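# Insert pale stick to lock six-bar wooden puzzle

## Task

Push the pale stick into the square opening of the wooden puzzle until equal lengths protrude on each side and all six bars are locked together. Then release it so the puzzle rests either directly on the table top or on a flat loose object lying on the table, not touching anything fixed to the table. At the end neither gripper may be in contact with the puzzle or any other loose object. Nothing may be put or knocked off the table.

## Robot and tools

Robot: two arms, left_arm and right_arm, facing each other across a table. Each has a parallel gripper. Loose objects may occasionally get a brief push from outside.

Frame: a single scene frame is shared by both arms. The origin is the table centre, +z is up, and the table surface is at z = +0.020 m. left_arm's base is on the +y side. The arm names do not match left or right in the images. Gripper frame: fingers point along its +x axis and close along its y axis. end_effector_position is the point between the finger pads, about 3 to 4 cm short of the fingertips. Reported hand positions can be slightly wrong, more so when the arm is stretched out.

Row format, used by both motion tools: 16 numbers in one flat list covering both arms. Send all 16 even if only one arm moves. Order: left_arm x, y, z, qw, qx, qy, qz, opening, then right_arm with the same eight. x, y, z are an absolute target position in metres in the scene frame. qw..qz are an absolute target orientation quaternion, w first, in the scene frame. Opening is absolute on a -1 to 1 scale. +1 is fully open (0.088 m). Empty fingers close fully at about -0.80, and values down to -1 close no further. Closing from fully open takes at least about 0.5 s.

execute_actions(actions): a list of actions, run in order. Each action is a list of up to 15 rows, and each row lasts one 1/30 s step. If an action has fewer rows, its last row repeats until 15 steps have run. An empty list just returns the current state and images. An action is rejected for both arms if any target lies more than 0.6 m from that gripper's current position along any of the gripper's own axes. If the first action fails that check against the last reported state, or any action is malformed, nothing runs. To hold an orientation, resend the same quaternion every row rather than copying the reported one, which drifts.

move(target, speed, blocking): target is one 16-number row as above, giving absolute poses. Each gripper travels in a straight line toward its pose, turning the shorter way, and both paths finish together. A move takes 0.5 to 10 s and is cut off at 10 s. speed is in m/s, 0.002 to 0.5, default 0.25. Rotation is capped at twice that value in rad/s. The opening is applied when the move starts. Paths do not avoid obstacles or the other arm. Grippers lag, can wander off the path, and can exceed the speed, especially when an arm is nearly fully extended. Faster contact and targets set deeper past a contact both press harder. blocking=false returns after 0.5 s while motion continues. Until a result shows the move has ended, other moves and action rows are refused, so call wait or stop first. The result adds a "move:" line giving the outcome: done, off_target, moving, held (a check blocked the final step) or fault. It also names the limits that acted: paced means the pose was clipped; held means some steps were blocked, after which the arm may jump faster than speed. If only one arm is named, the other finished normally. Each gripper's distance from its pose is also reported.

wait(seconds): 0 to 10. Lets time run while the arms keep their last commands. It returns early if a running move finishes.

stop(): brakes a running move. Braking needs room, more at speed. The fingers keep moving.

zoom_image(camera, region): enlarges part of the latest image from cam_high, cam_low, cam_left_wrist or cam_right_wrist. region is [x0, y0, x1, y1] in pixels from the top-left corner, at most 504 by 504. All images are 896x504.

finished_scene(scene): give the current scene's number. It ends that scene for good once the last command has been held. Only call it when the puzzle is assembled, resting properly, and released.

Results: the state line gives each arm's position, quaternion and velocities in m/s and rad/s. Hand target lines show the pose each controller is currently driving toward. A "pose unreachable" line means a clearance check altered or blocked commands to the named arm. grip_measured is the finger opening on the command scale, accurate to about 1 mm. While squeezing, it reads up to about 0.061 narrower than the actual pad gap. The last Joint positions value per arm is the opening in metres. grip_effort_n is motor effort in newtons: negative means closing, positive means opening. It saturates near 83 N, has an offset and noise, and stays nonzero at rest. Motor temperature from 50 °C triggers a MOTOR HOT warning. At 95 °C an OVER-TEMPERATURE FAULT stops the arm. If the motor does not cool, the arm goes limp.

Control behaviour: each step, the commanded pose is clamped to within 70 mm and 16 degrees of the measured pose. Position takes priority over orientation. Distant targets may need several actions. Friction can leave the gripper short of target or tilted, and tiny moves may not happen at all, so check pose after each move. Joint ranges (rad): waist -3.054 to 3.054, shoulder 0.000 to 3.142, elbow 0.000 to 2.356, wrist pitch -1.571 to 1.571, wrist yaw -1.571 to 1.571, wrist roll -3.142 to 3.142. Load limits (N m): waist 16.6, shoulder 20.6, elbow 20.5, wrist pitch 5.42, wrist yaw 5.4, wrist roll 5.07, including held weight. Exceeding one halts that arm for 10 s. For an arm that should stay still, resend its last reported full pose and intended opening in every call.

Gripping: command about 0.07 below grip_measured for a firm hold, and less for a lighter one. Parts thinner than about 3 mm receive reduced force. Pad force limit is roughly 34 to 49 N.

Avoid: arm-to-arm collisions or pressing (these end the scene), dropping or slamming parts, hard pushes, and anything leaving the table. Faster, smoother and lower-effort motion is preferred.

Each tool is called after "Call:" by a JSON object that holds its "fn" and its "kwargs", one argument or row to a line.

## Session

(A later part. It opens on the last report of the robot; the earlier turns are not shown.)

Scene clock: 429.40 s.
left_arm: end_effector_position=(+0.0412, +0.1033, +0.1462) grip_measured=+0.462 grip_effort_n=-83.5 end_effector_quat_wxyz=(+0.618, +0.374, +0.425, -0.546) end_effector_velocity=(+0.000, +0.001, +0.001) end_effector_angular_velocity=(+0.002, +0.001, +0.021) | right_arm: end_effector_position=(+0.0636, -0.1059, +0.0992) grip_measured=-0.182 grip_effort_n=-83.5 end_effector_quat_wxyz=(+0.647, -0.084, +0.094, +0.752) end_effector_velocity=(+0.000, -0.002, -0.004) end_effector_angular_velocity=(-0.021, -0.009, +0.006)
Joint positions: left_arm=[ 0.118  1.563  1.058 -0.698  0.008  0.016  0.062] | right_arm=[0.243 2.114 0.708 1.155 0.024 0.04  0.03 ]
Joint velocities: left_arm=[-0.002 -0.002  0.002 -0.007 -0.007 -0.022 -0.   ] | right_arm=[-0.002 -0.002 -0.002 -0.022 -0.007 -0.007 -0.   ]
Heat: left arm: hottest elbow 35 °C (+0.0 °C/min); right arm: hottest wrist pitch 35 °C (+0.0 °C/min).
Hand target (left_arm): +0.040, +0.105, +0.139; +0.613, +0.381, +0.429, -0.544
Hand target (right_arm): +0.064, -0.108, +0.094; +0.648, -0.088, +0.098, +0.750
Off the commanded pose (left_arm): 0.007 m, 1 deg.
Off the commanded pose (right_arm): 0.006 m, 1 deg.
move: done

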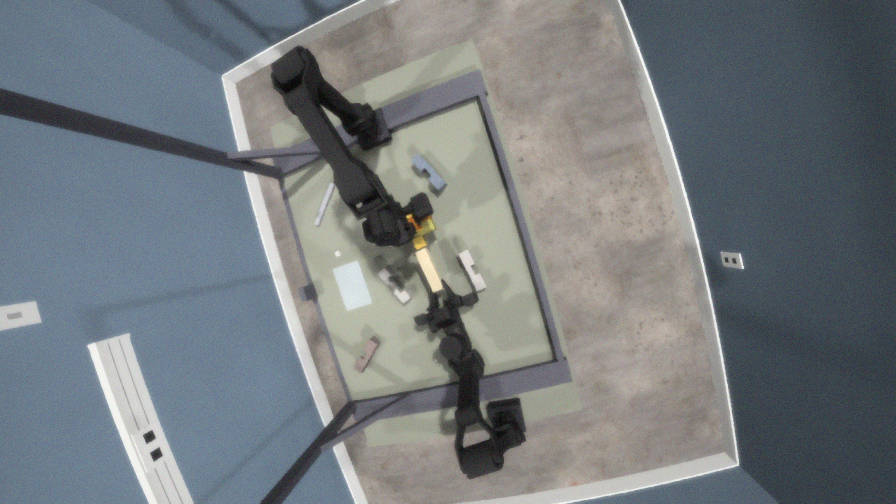

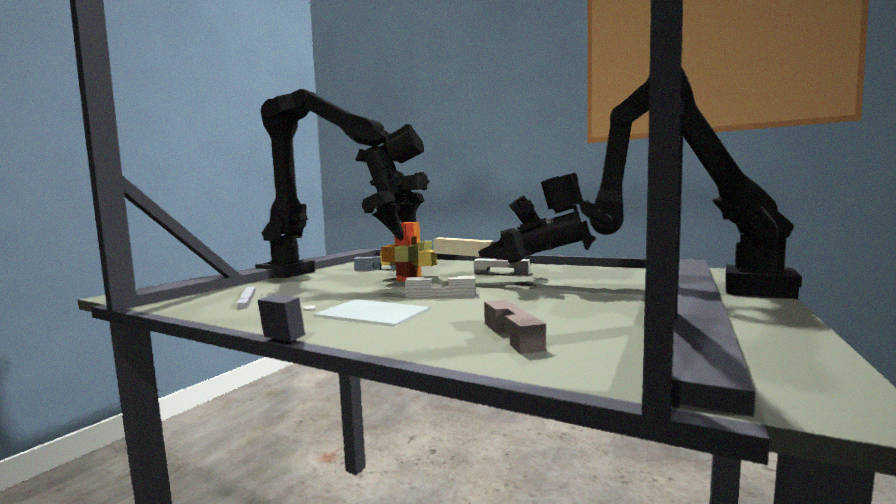

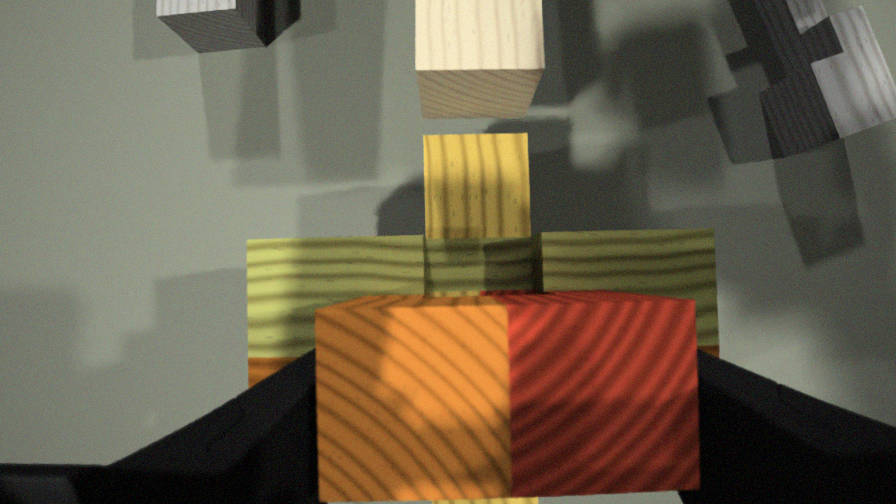

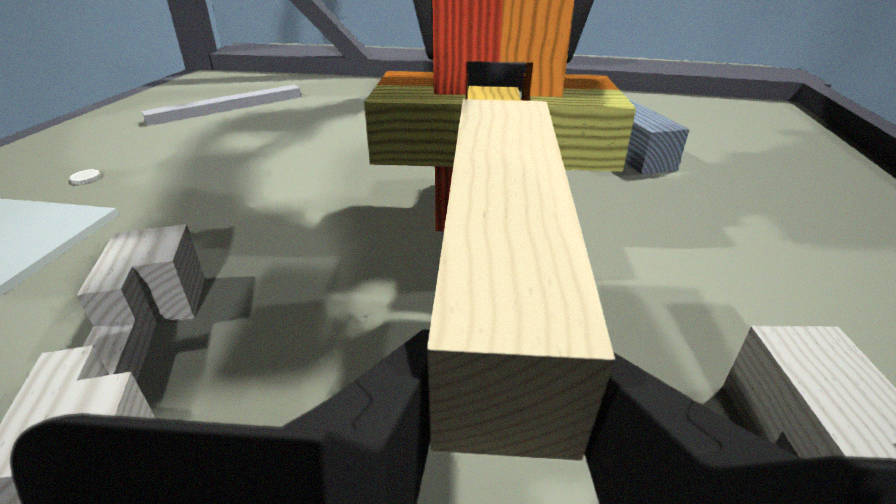

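Call:
{"fn": "move", "kwargs": {
  "target": [0.04,0.105,0.139, 0.6126,0.3808,0.4289,-0.5439, 0.39, 0.0637,-0.108,0.107, 0.6460,-0.1073,0.1151,0.7469, -0.25],
  "speed": 0.03
}}

Scene clock: 490.93 s.
left_arm: end_effector_position=(+0.0412, +0.1033, +0.1462) grip_measured=+0.462 grip_effort_n=-83.5 end_effector_quat_wxyz=(+0.618, +0.374, +0.425, -0.546) end_effector_velocity=(-0.000, +0.003, -0.002) end_effector_angular_velocity=(+0.013, -0.008, -0.007) | right_arm: end_effector_position=(+0.0646, -0.1113, +0.0984) grip_measured=-0.182 grip_effort_n=-83.5 end_effector_quat_wxyz=(+0.644, -0.116, +0.121, +0.746) end_effector_velocity=(+0.000, -0.001, +0.001) end_effector_angular_velocity=(-0.004, +0.009, +0.002)
Joint positions: left_arm=[ 0.118  1.563  1.058 -0.698  0.008  0.016  0.062] | right_arm=[0.243 2.043 0.708 1.    0.024 0.042 0.03 ]
Joint velocities: left_arm=[-0.002 -0.002 -0.007 -0.007 -0.007  0.007 -0.   ] | right_arm=[-0.002 -0.007 -0.002 -0.007 -0.007  0.007  0.   ]
Heat: left arm: hottest elbow 34 °C (-1.0 °C/min); right arm: hottest wrist pitch 37 °C (+2.1 °C/min).
Hand target (left_arm): +0.040, +0.105, +0.139; +0.613, +0.381, +0.429, -0.544
Hand target (right_arm): +0.064, -0.108, +0.107; +0.646, -0.107, +0.115, +0.747
Off the commanded pose (left_arm): 0.007 m, 1 deg.
Off the commanded pose (right_arm): 0.009 m, 1 deg.
move: off_target (right_arm)

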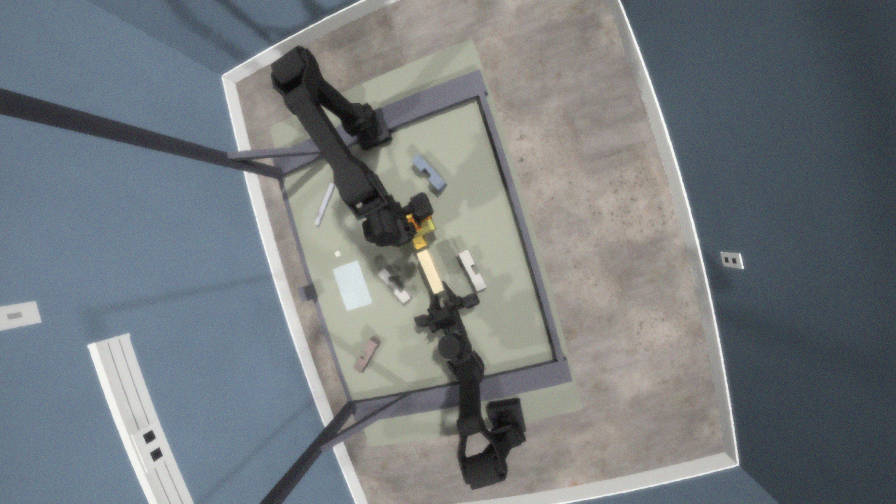

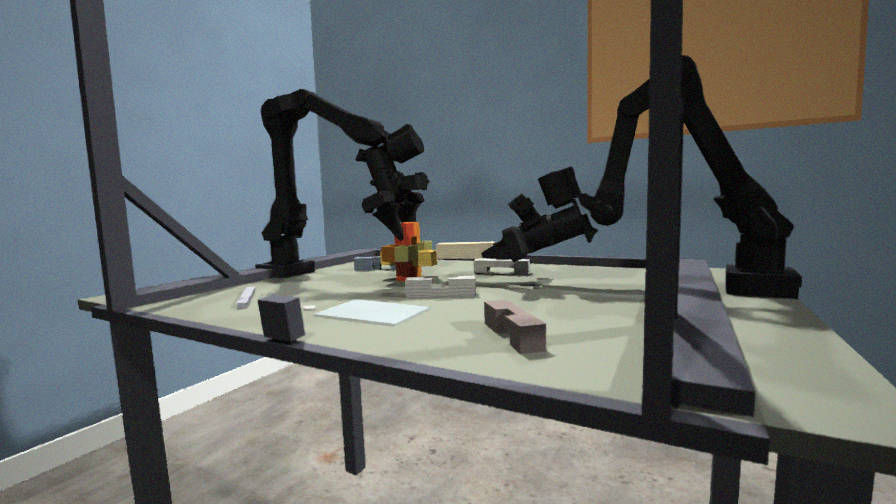

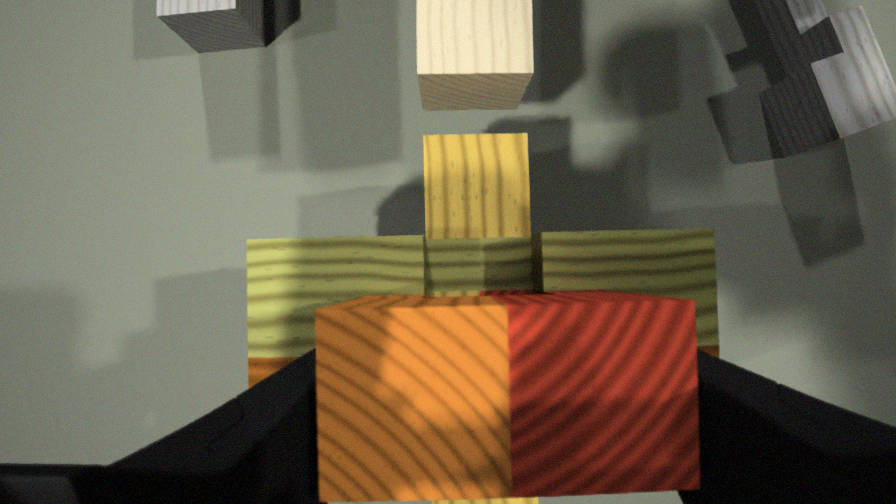

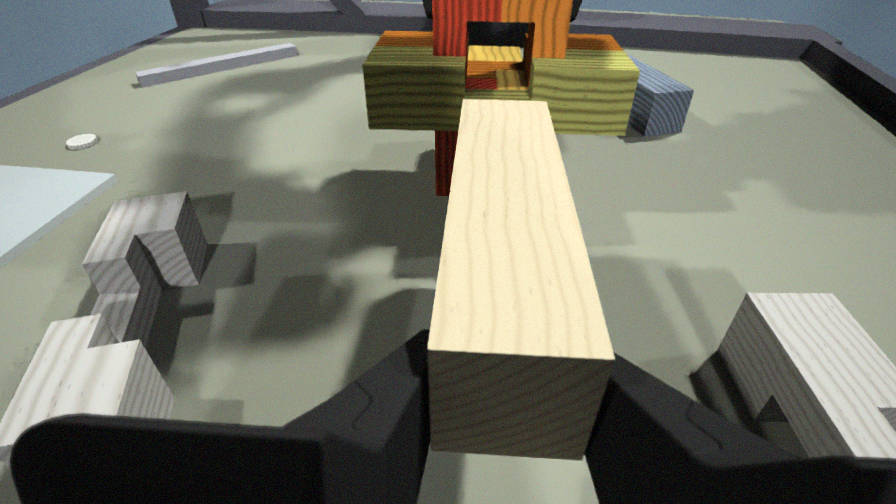

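Call:
{"fn": "move", "kwargs": {
  "target": [0.04,0.105,0.139, 0.6126,0.3808,0.4289,-0.5439, 0.39, 0.0631,-0.103,0.117, 0.6474,-0.0955,0.1050,0.7489, -0.25],
  "speed": 0.03
}}

Scene clock: 504.37 s.
left_arm: end_effector_position=(+0.0412, +0.1033, +0.1462) grip_measured=+0.462 grip_effort_n=-83.5 end_effector_quat_wxyz=(+0.618, +0.374, +0.425, -0.546) end_effector_velocity=(-0.000, +0.002, -0.001) end_effector_angular_velocity=(+0.008, -0.003, +0.007) | right_arm: end_effector_position=(+0.0639, -0.1072, +0.1066) grip_measured=-0.182 grip_effort_n=-83.5 end_effector_quat_wxyz=(+0.645, -0.107, +0.114, +0.748) end_effector_velocity=(+0.000, -0.001, +0.001) end_effector_angular_velocity=(-0.004, +0.009, +0.002)
Joint positions: left_arm=[ 0.118  1.563  1.058 -0.698  0.008  0.016  0.062] | right_arm=[0.243 2.035 0.72  1.004 0.024 0.042 0.03 ]
Joint velocities: left_arm=[-0.002 -0.002 -0.002 -0.007 -0.007 -0.007  0.   ] | right_arm=[-0.002 -0.007 -0.002 -0.007 -0.007  0.007 -0.   ]
Heat: left arm: hottest elbow 34 °C (+0.0 °C/min); right arm: hottest wrist pitch 37 °C (+1.0 °C/min).
Hand target (left_arm): +0.040, +0.105, +0.139; +0.613, +0.381, +0.429, -0.544
Hand target (right_arm): +0.063, -0.103, +0.117; +0.647, -0.095, +0.105, +0.749
Off the commanded pose (left_arm): 0.007 m, 1 deg.
Off the commanded pose (right_arm): 0.011 m, 2 deg.
move: off_target (right_arm)

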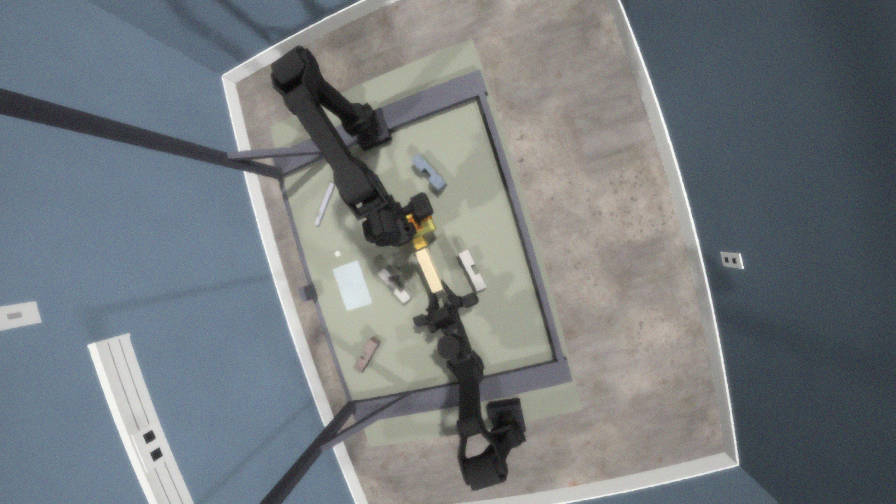

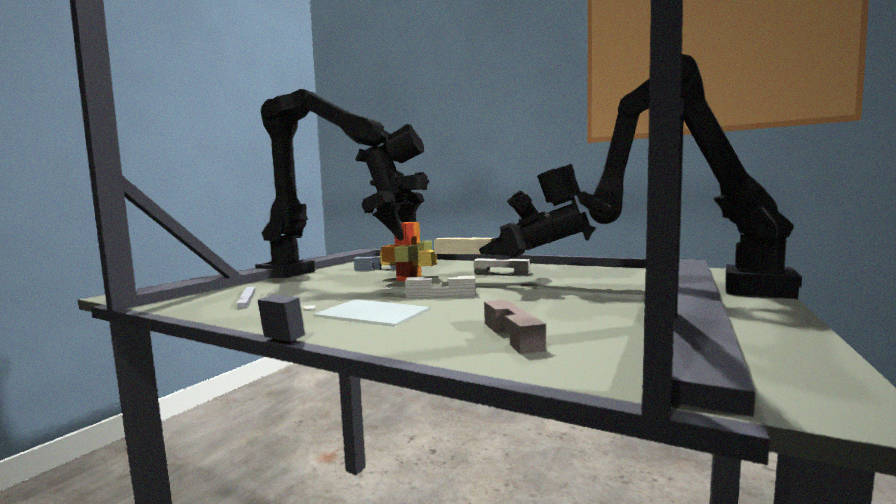

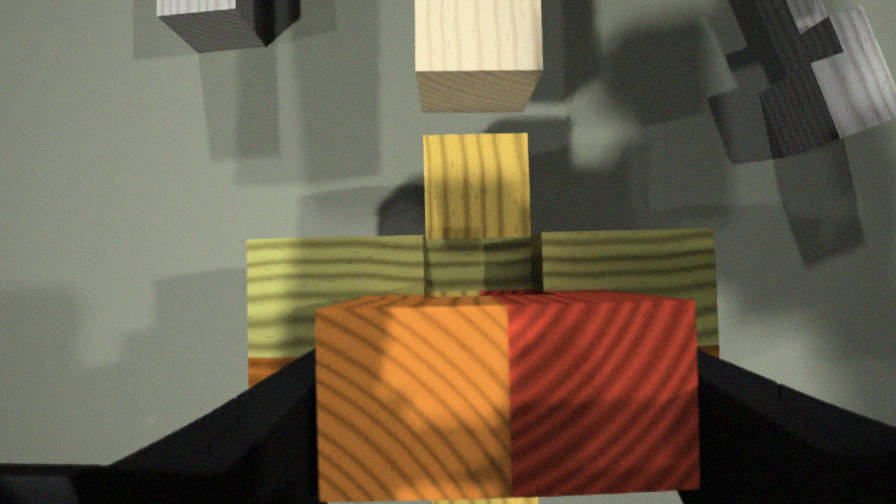

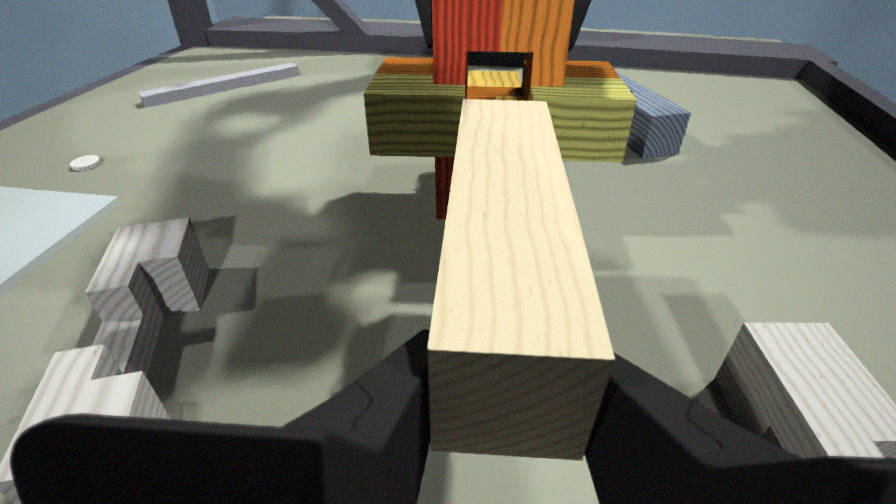

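Call:
{"fn": "zoom_image", "kwargs": {
  "camera": "cam_left_wrist",
  "region": [380, 40, 580, 260]
}}

Call:
{"fn": "zoom_image", "kwargs": {
  "camera": "cam_right_wrist",
  "region": [420, 30, 600, 150]
}}

Call:
{"fn": "zoom_image", "kwargs": {
  "camera": "cam_low",
  "region": [360, 200, 540, 300]
}}

Region (380, 40, 580, 260) of cam_left_wrist's 896x504 image, scaled by 2.291, with more detail than that image has; it fills the left 458 columns of this view, and the rest is white.

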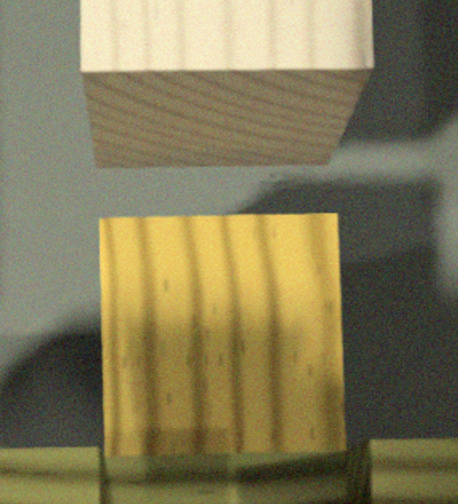

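Region (420, 30, 600, 150) of cam_right_wrist's 896x504 image, scaled by 2.800, with more detail than that image has.

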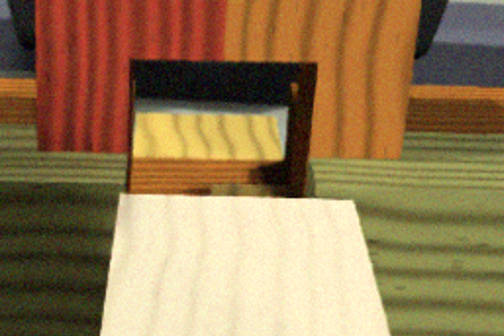

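Region (360, 200, 540, 300) of cam_low's 896x504 image, scaled by 2.800, with more detail than that image has.

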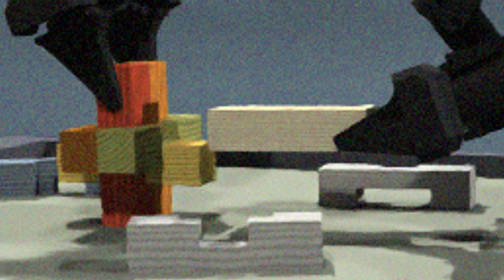

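Call:
{"fn": "move", "kwargs": {
  "target": [0.04,0.105,0.139, 0.6126,0.3808,0.4289,-0.5439, 0.39, 0.0620,-0.099,0.1215, 0.6474,-0.0955,0.1050,0.7489, -0.25],
  "speed": 0.03
}}

Call:
{"fn": "zoom_image", "kwargs": {
  "camera": "cam_left_wrist",
  "region": [380, 40, 580, 260]
}}

Call:
{"fn": "zoom_image", "kwargs": {
  "camera": "cam_right_wrist",
  "region": [420, 30, 600, 150]
}}

Scene clock: 529.17 s.
left_arm: end_effector_position=(+0.0412, +0.1033, +0.1462) grip_measured=+0.462 grip_effort_n=-83.5 end_effector_quat_wxyz=(+0.618, +0.374, +0.425, -0.546) end_effector_velocity=(-0.000, +0.002, -0.001) end_effector_angular_velocity=(+0.008, -0.003, +0.007) | right_arm: end_effector_position=(+0.0631, -0.1027, +0.1119) grip_measured=-0.182 grip_effort_n=-83.5 end_effector_quat_wxyz=(+0.645, -0.105, +0.113, +0.748) end_effector_velocity=(+0.000, -0.001, -0.001) end_effector_angular_velocity=(-0.007, -0.006, +0.007)
Joint positions: left_arm=[ 0.118  1.563  1.058 -0.698  0.008  0.016  0.062] | right_arm=[0.243 2.027 0.74  0.98  0.024 0.042 0.03 ]
Joint velocities: left_arm=[-0.002 -0.002 -0.002 -0.007 -0.007 -0.007 -0.   ] | right_arm=[-0.002 -0.002 -0.002 -0.007 -0.007 -0.007 -0.   ]
Heat: left arm: hottest elbow 34 °C (+0.0 °C/min); right arm: hottest wrist pitch 38 °C (+1.0 °C/min).
Hand target (left_arm): +0.040, +0.105, +0.139; +0.613, +0.381, +0.429, -0.544
Hand target (right_arm): +0.062, -0.099, +0.121; +0.647, -0.096, +0.105, +0.749
Off the commanded pose (left_arm): 0.007 m, 1 deg.
Off the commanded pose (right_arm): 0.010 m, 1 deg.
move: off_target (right_arm)

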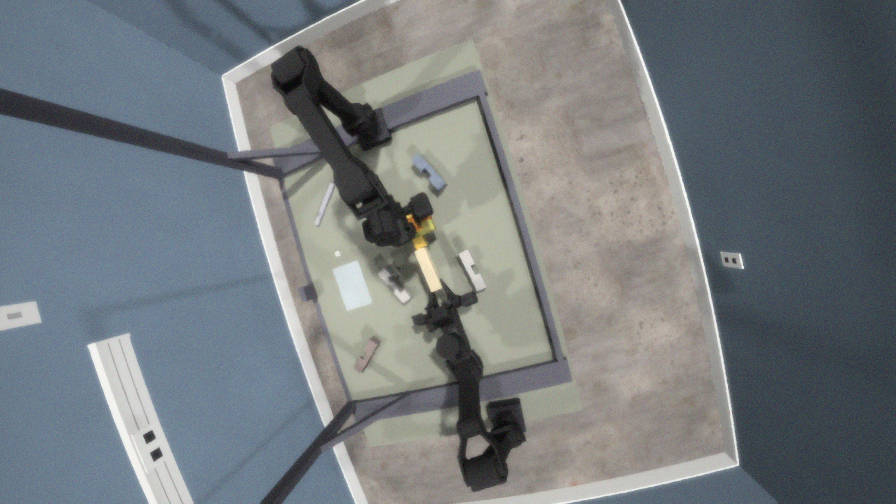

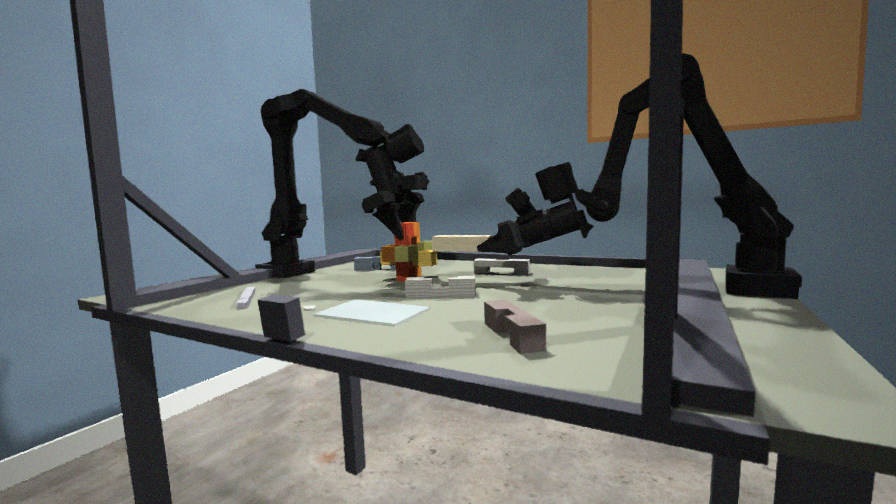

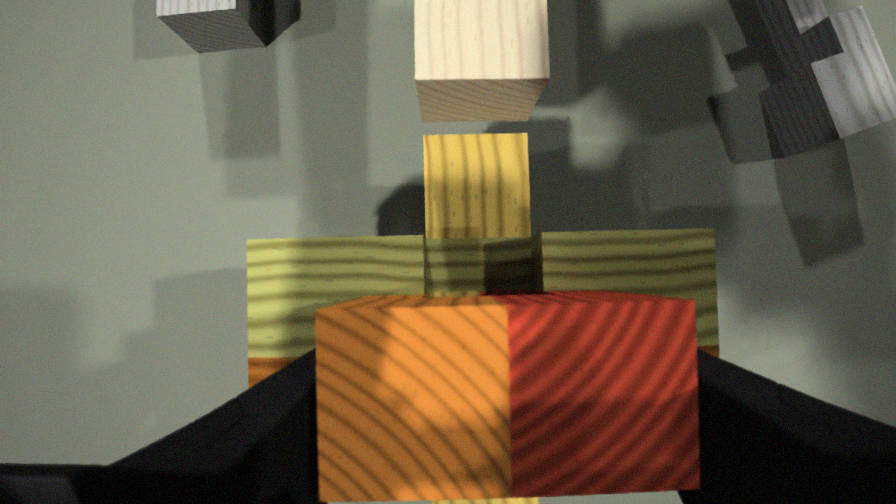

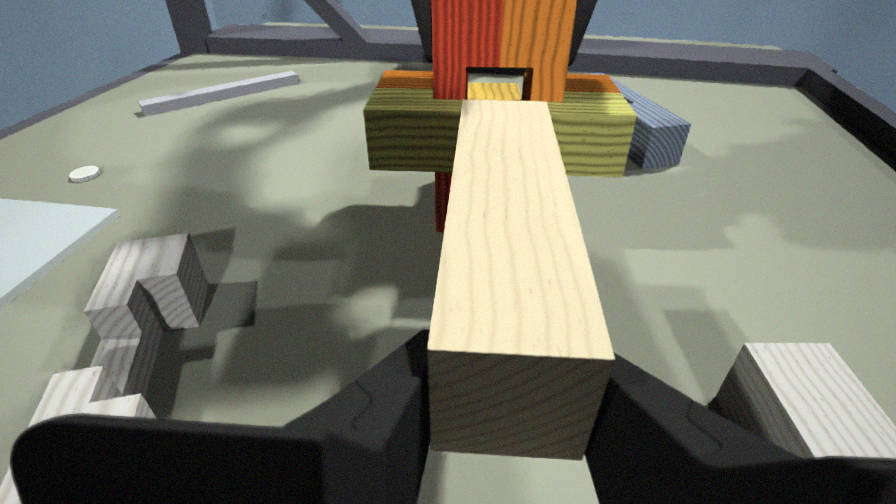

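Region (380, 40, 580, 260) of cam_left_wrist's 896x504 image, scaled by 2.291, with more detail than that image has; it fills the left 458 columns of this view, and the rest is white.

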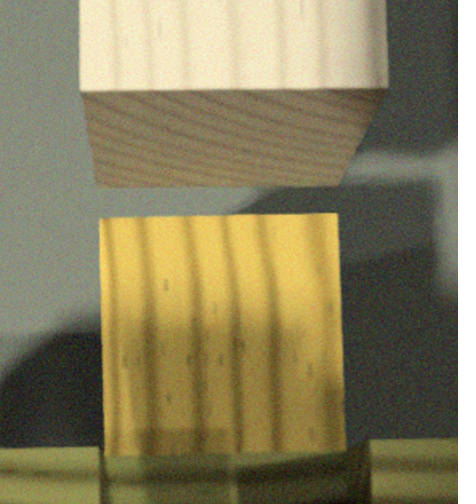

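Region (420, 30, 600, 150) of cam_right_wrist's 896x504 image, scaled by 2.800, with more detail than that image has.

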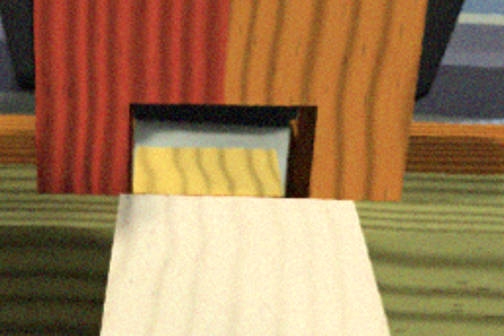

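Call:
{"fn": "move", "kwargs": {
  "target": [0.04,0.105,0.139, 0.6126,0.3808,0.4289,-0.5439, 0.39, 0.0590,-0.070,0.1195, 0.6474,-0.0955,0.1050,0.7489, -0.25],
  "speed": 0.03
}}

Call:
{"fn": "zoom_image", "kwargs": {
  "camera": "cam_left_wrist",
  "region": [380, 60, 580, 300]
}}

Call:
{"fn": "zoom_image", "kwargs": {
  "camera": "cam_right_wrist",
  "region": [420, 30, 600, 150]
}}

Scene clock: 538.00 s.
left_arm: end_effector_position=(+0.0412, +0.1033, +0.1462) grip_measured=+0.462 grip_effort_n=-83.5 end_effector_quat_wxyz=(+0.618, +0.374, +0.425, -0.546) end_effector_velocity=(+0.000, -0.001, -0.001) end_effector_angular_velocity=(-0.002, -0.005, +0.007) | right_arm: end_effector_position=(+0.0583, -0.0731, +0.1204) grip_measured=-0.182 grip_effort_n=-83.5 end_effector_quat_wxyz=(+0.647, -0.096, +0.105, +0.749) end_effector_velocity=(+0.003, -0.001, -0.004) end_effector_angular_velocity=(-0.011, -0.011, -0.007)
Joint positions: left_arm=[ 0.118  1.563  1.058 -0.698  0.008  0.016  0.062] | right_arm=[0.242 2.08  0.868 0.928 0.024 0.042 0.03 ]
Joint velocities: left_arm=[-0.002  0.002 -0.002  0.007 -0.007 -0.007 -0.   ] | right_arm=[-0.002  0.002 -0.002 -0.007  0.007 -0.007 -0.   ]
Heat: left arm: hottest elbow 34 °C (+0.0 °C/min); right arm: hottest shoulder 37 °C (+0.0 °C/min).
Hand target (left_arm): +0.040, +0.105, +0.139; +0.613, +0.381, +0.429, -0.544
Hand target (right_arm): +0.059, -0.070, +0.119; +0.647, -0.095, +0.105, +0.749
Off the commanded pose (left_arm): 0.007 m, 1 deg.
Off the commanded pose (right_arm): 0.003 m, 0 deg.
move: done

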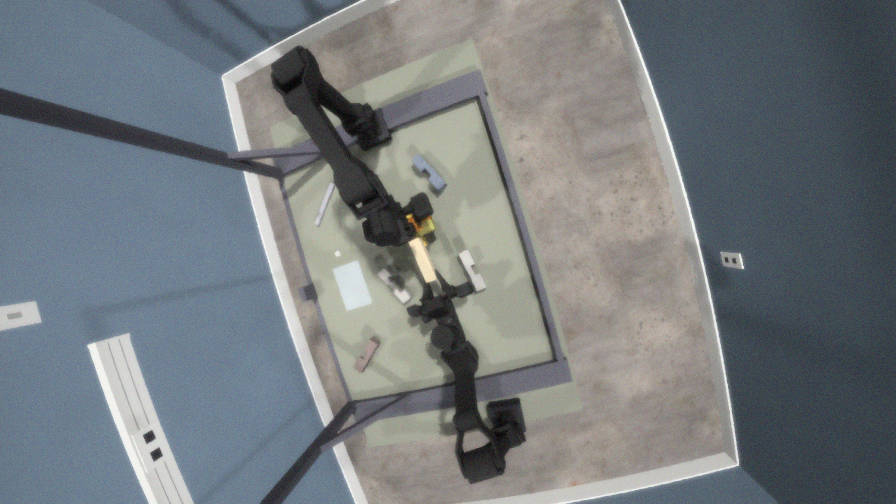

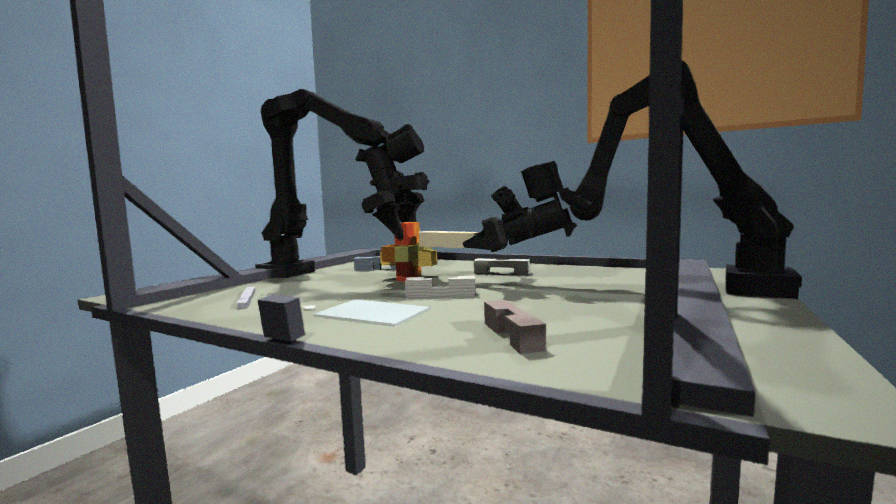

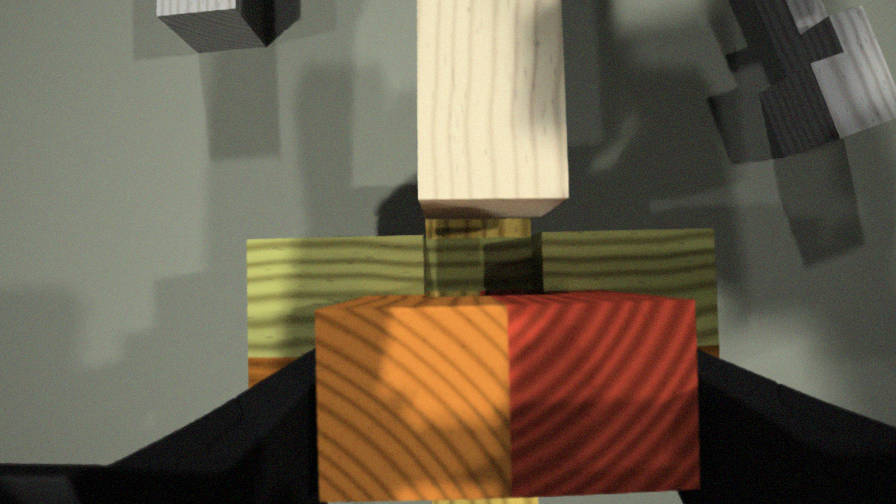

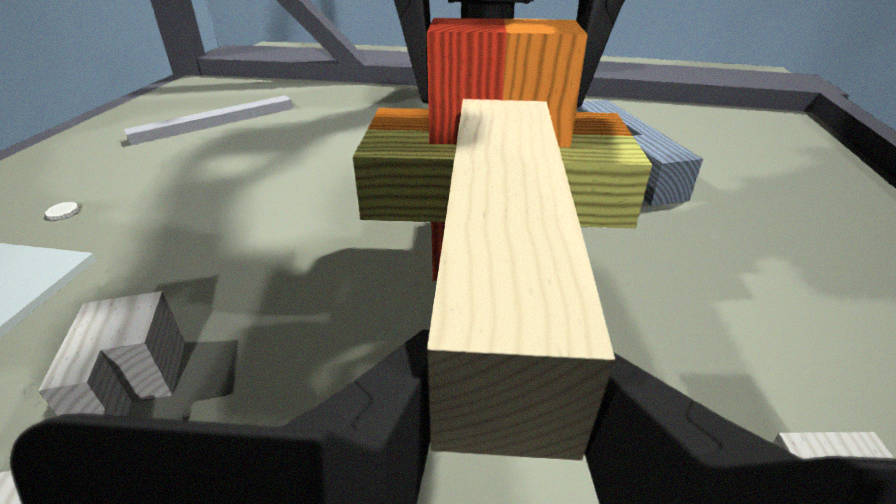

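Region (380, 60, 580, 300) of cam_left_wrist's 896x504 image, scaled by 2.100, with more detail than that image has.

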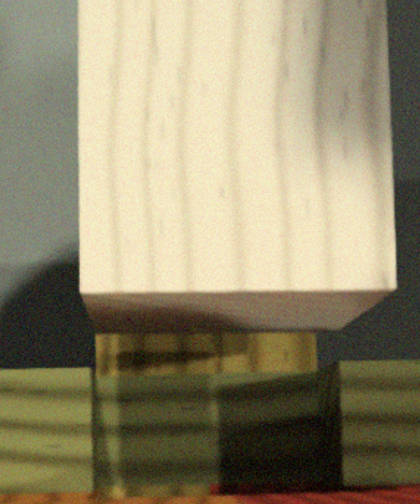

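Region (420, 30, 600, 150) of cam_right_wrist's 896x504 image, scaled by 2.800, with more detail than that image has.

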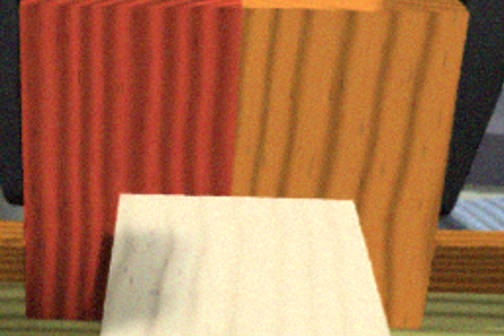

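Call:
{"fn": "move", "kwargs": {
  "target": [0.04,0.105,0.139, 0.6126,0.3808,0.4289,-0.5439, 0.39, 0.0601,-0.080,0.1080, 0.6464,-0.1041,0.1123,0.7475, -0.25],
  "speed": 0.03
}}

Call:
{"fn": "move", "kwargs": {
  "target": [0.04,0.105,0.139, 0.6126,0.3808,0.4289,-0.5439, 0.39, 0.0593,-0.069,0.1080, 0.6464,-0.1041,0.1123,0.7475, -0.25],
  "speed": 0.02
}}

Call:
{"fn": "zoom_image", "kwargs": {
  "camera": "cam_left_wrist",
  "region": [380, 60, 580, 300]
}}

Call:
{"fn": "zoom_image", "kwargs": {
  "camera": "cam_right_wrist",
  "region": [420, 30, 600, 150]
}}

Scene clock: 552.47 s.
left_arm: end_effector_position=(+0.0412, +0.1033, +0.1462) grip_measured=+0.462 grip_effort_n=-83.5 end_effector_quat_wxyz=(+0.618, +0.374, +0.425, -0.546) end_effector_velocity=(-0.000, +0.002, -0.001) end_effector_angular_velocity=(+0.008, -0.003, +0.007) | right_arm: end_effector_position=(+0.0592, -0.0777, +0.1146) grip_measured=-0.182 grip_effort_n=-83.5 end_effector_quat_wxyz=(+0.646, -0.099, +0.108, +0.749) end_effector_velocity=(-0.002, -0.000, +0.002) end_effector_angular_velocity=(+0.010, -0.017, +0.016)
Joint positions: left_arm=[ 0.118  1.563  1.058 -0.698  0.008  0.016  0.062] | right_arm=[0.242 2.084 0.848 0.943 0.024 0.042 0.03 ]
Joint velocities: left_arm=[-0.002 -0.002 -0.002 -0.007 -0.007 -0.007 -0.   ] | right_arm=[ 0.002 -0.002 -0.002  0.007 -0.007 -0.022 -0.   ]
Heat: left arm: hottest elbow 34 °C (+0.0 °C/min); right arm: hottest shoulder 37 °C (+0.0 °C/min).
Hand target (left_arm): +0.040, +0.105, +0.139; +0.613, +0.381, +0.429, -0.544
Hand target (right_arm): +0.060, -0.080, +0.108; +0.646, -0.104, +0.112, +0.747
Off the commanded pose (left_arm): 0.007 m, 1 deg.
Off the commanded pose (right_arm): 0.007 m, 1 deg.
move: done

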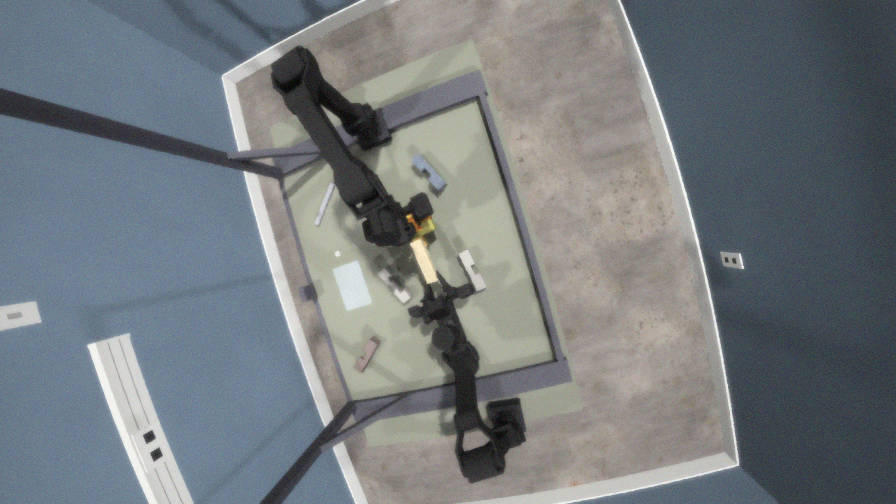

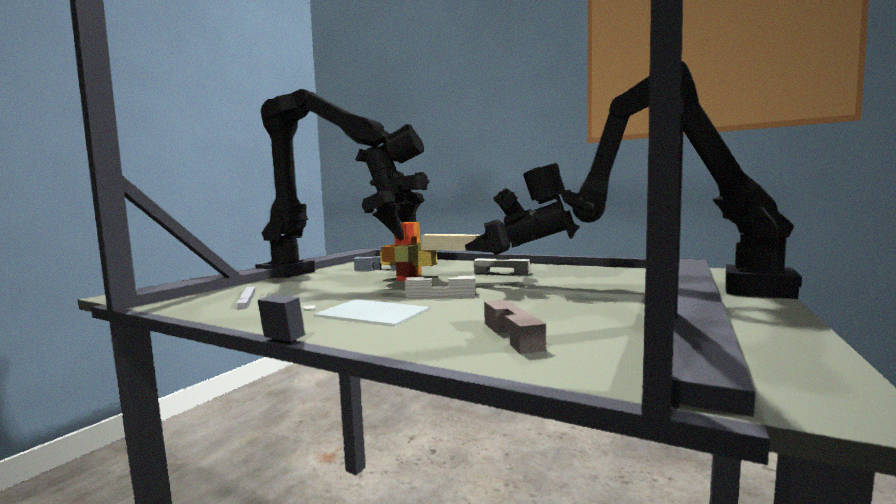

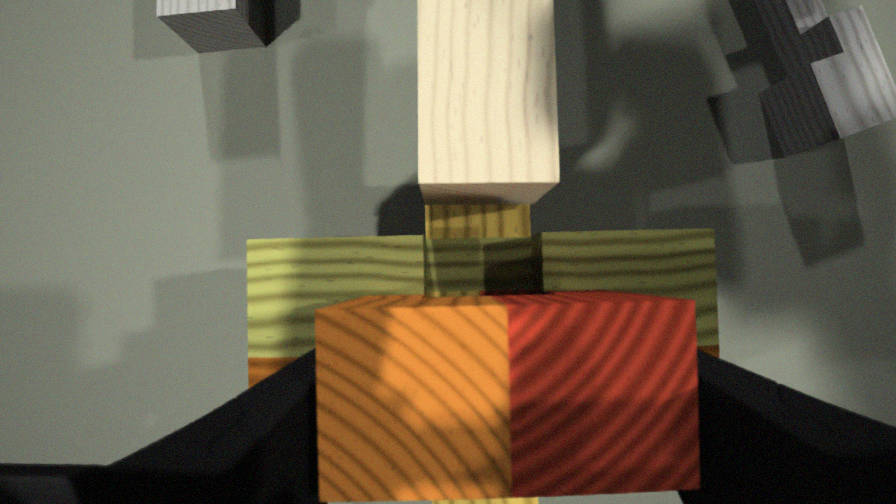

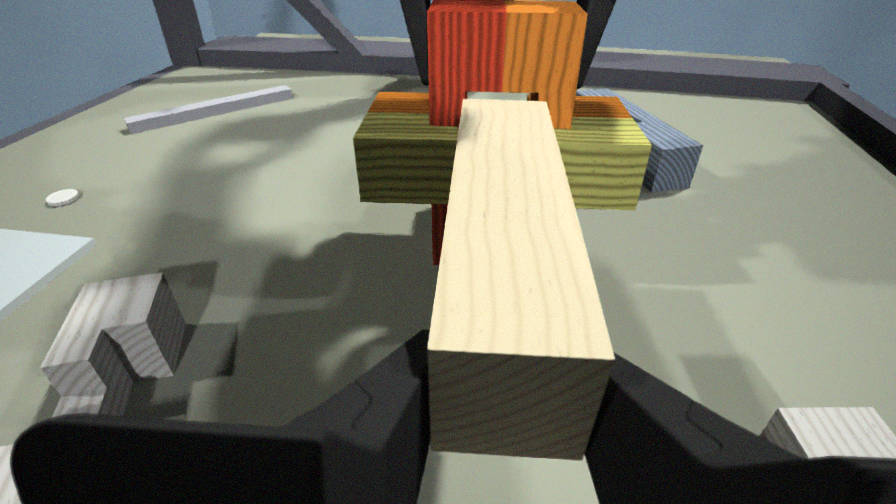

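Scene clock: 553.23 s.
left_arm: end_effector_position=(+0.0412, +0.1033, +0.1462) grip_measured=+0.462 grip_effort_n=-83.5 end_effector_quat_wxyz=(+0.618, +0.374, +0.425, -0.546) end_effector_velocity=(+0.000, +0.001, -0.001) end_effector_angular_velocity=(-0.002, -0.005, +0.007) | right_arm: end_effector_position=(+0.0588, -0.0715, +0.1109) grip_measured=-0.182 grip_effort_n=-83.5 end_effector_quat_wxyz=(+0.647, -0.103, +0.111, +0.748) end_effector_velocity=(-0.000, +0.001, +0.001) end_effector_angular_velocity=(+0.008, -0.004, +0.007)
Joint positions: left_arm=[ 0.118  1.563  1.058 -0.698  0.008  0.016  0.062] | right_arm=[0.241 2.106 0.878 0.927 0.024 0.042 0.03 ]
Joint velocities: left_arm=[-0.002 -0.002 -0.007  0.007 -0.007 -0.007 -0.   ] | right_arm=[-0.002  0.002  0.002  0.007 -0.007 -0.007 -0.   ]
Heat: left arm: hottest elbow 34 °C (+0.0 °C/min); right arm: hottest shoulder 37 °C (+0.0 °C/min).
Hand target (left_arm): +0.040, +0.105, +0.139; +0.613, +0.381, +0.429, -0.544
Hand target (right_arm): +0.059, -0.069, +0.108; +0.647, -0.104, +0.112, +0.747
Off the commanded pose (left_arm): 0.007 m, 1 deg.
Off the commanded pose (right_arm): 0.004 m, 0 deg.
move: done

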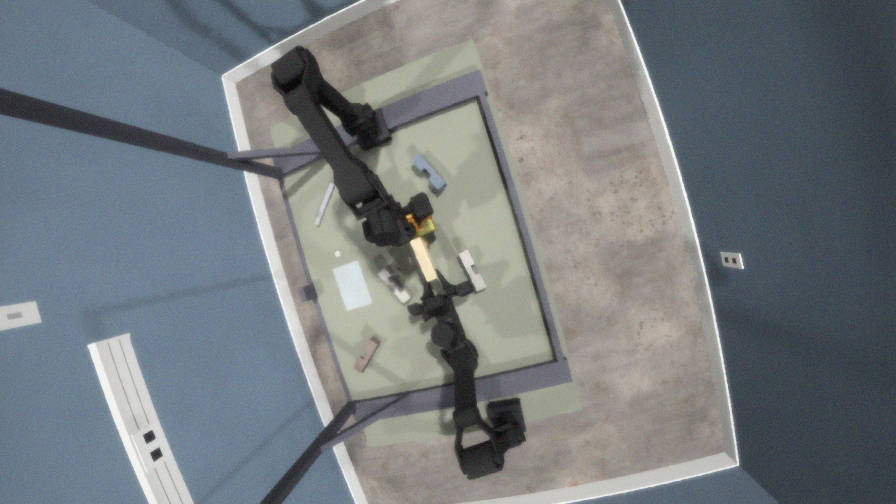

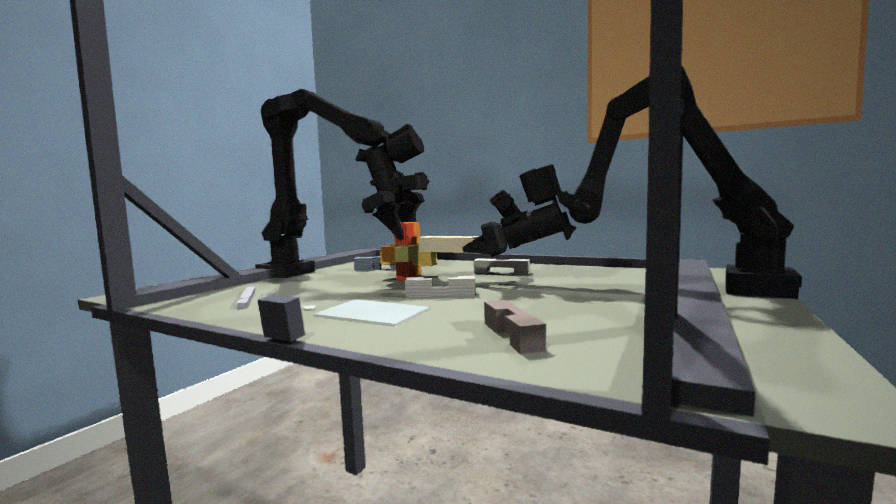

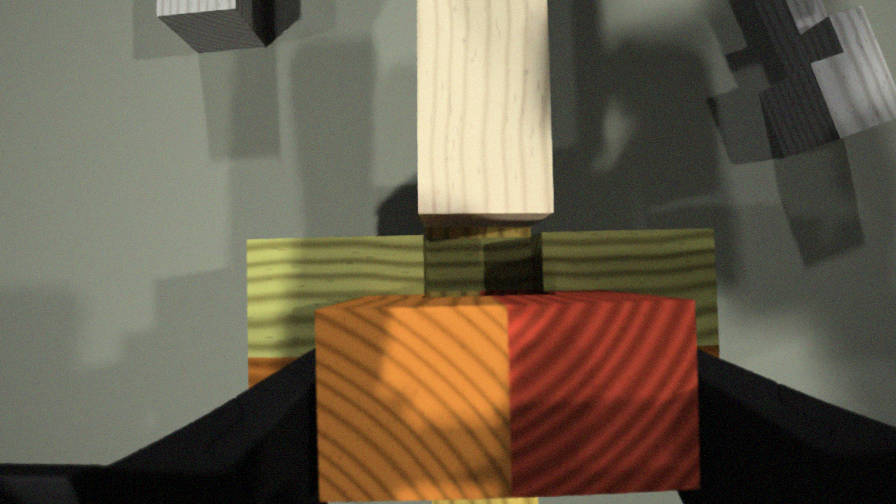

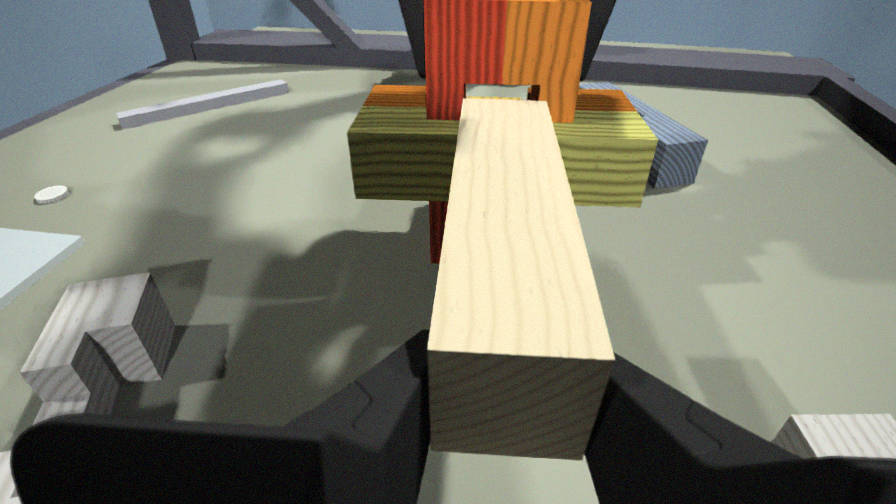

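Region (380, 60, 580, 300) of cam_left_wrist's 896x504 image, scaled by 2.100, with more detail than that image has.

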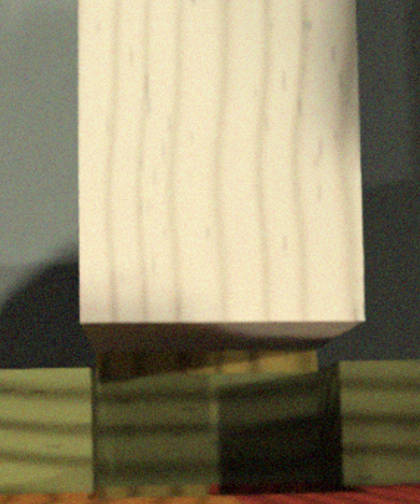

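Region (420, 30, 600, 150) of cam_right_wrist's 896x504 image, scaled by 2.800, with more detail than that image has.

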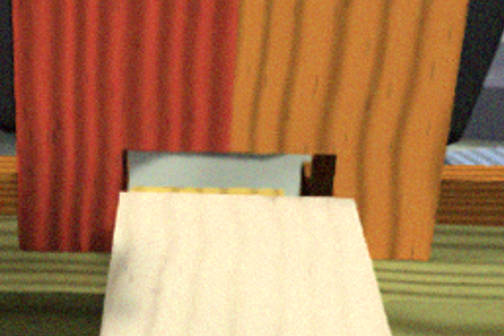

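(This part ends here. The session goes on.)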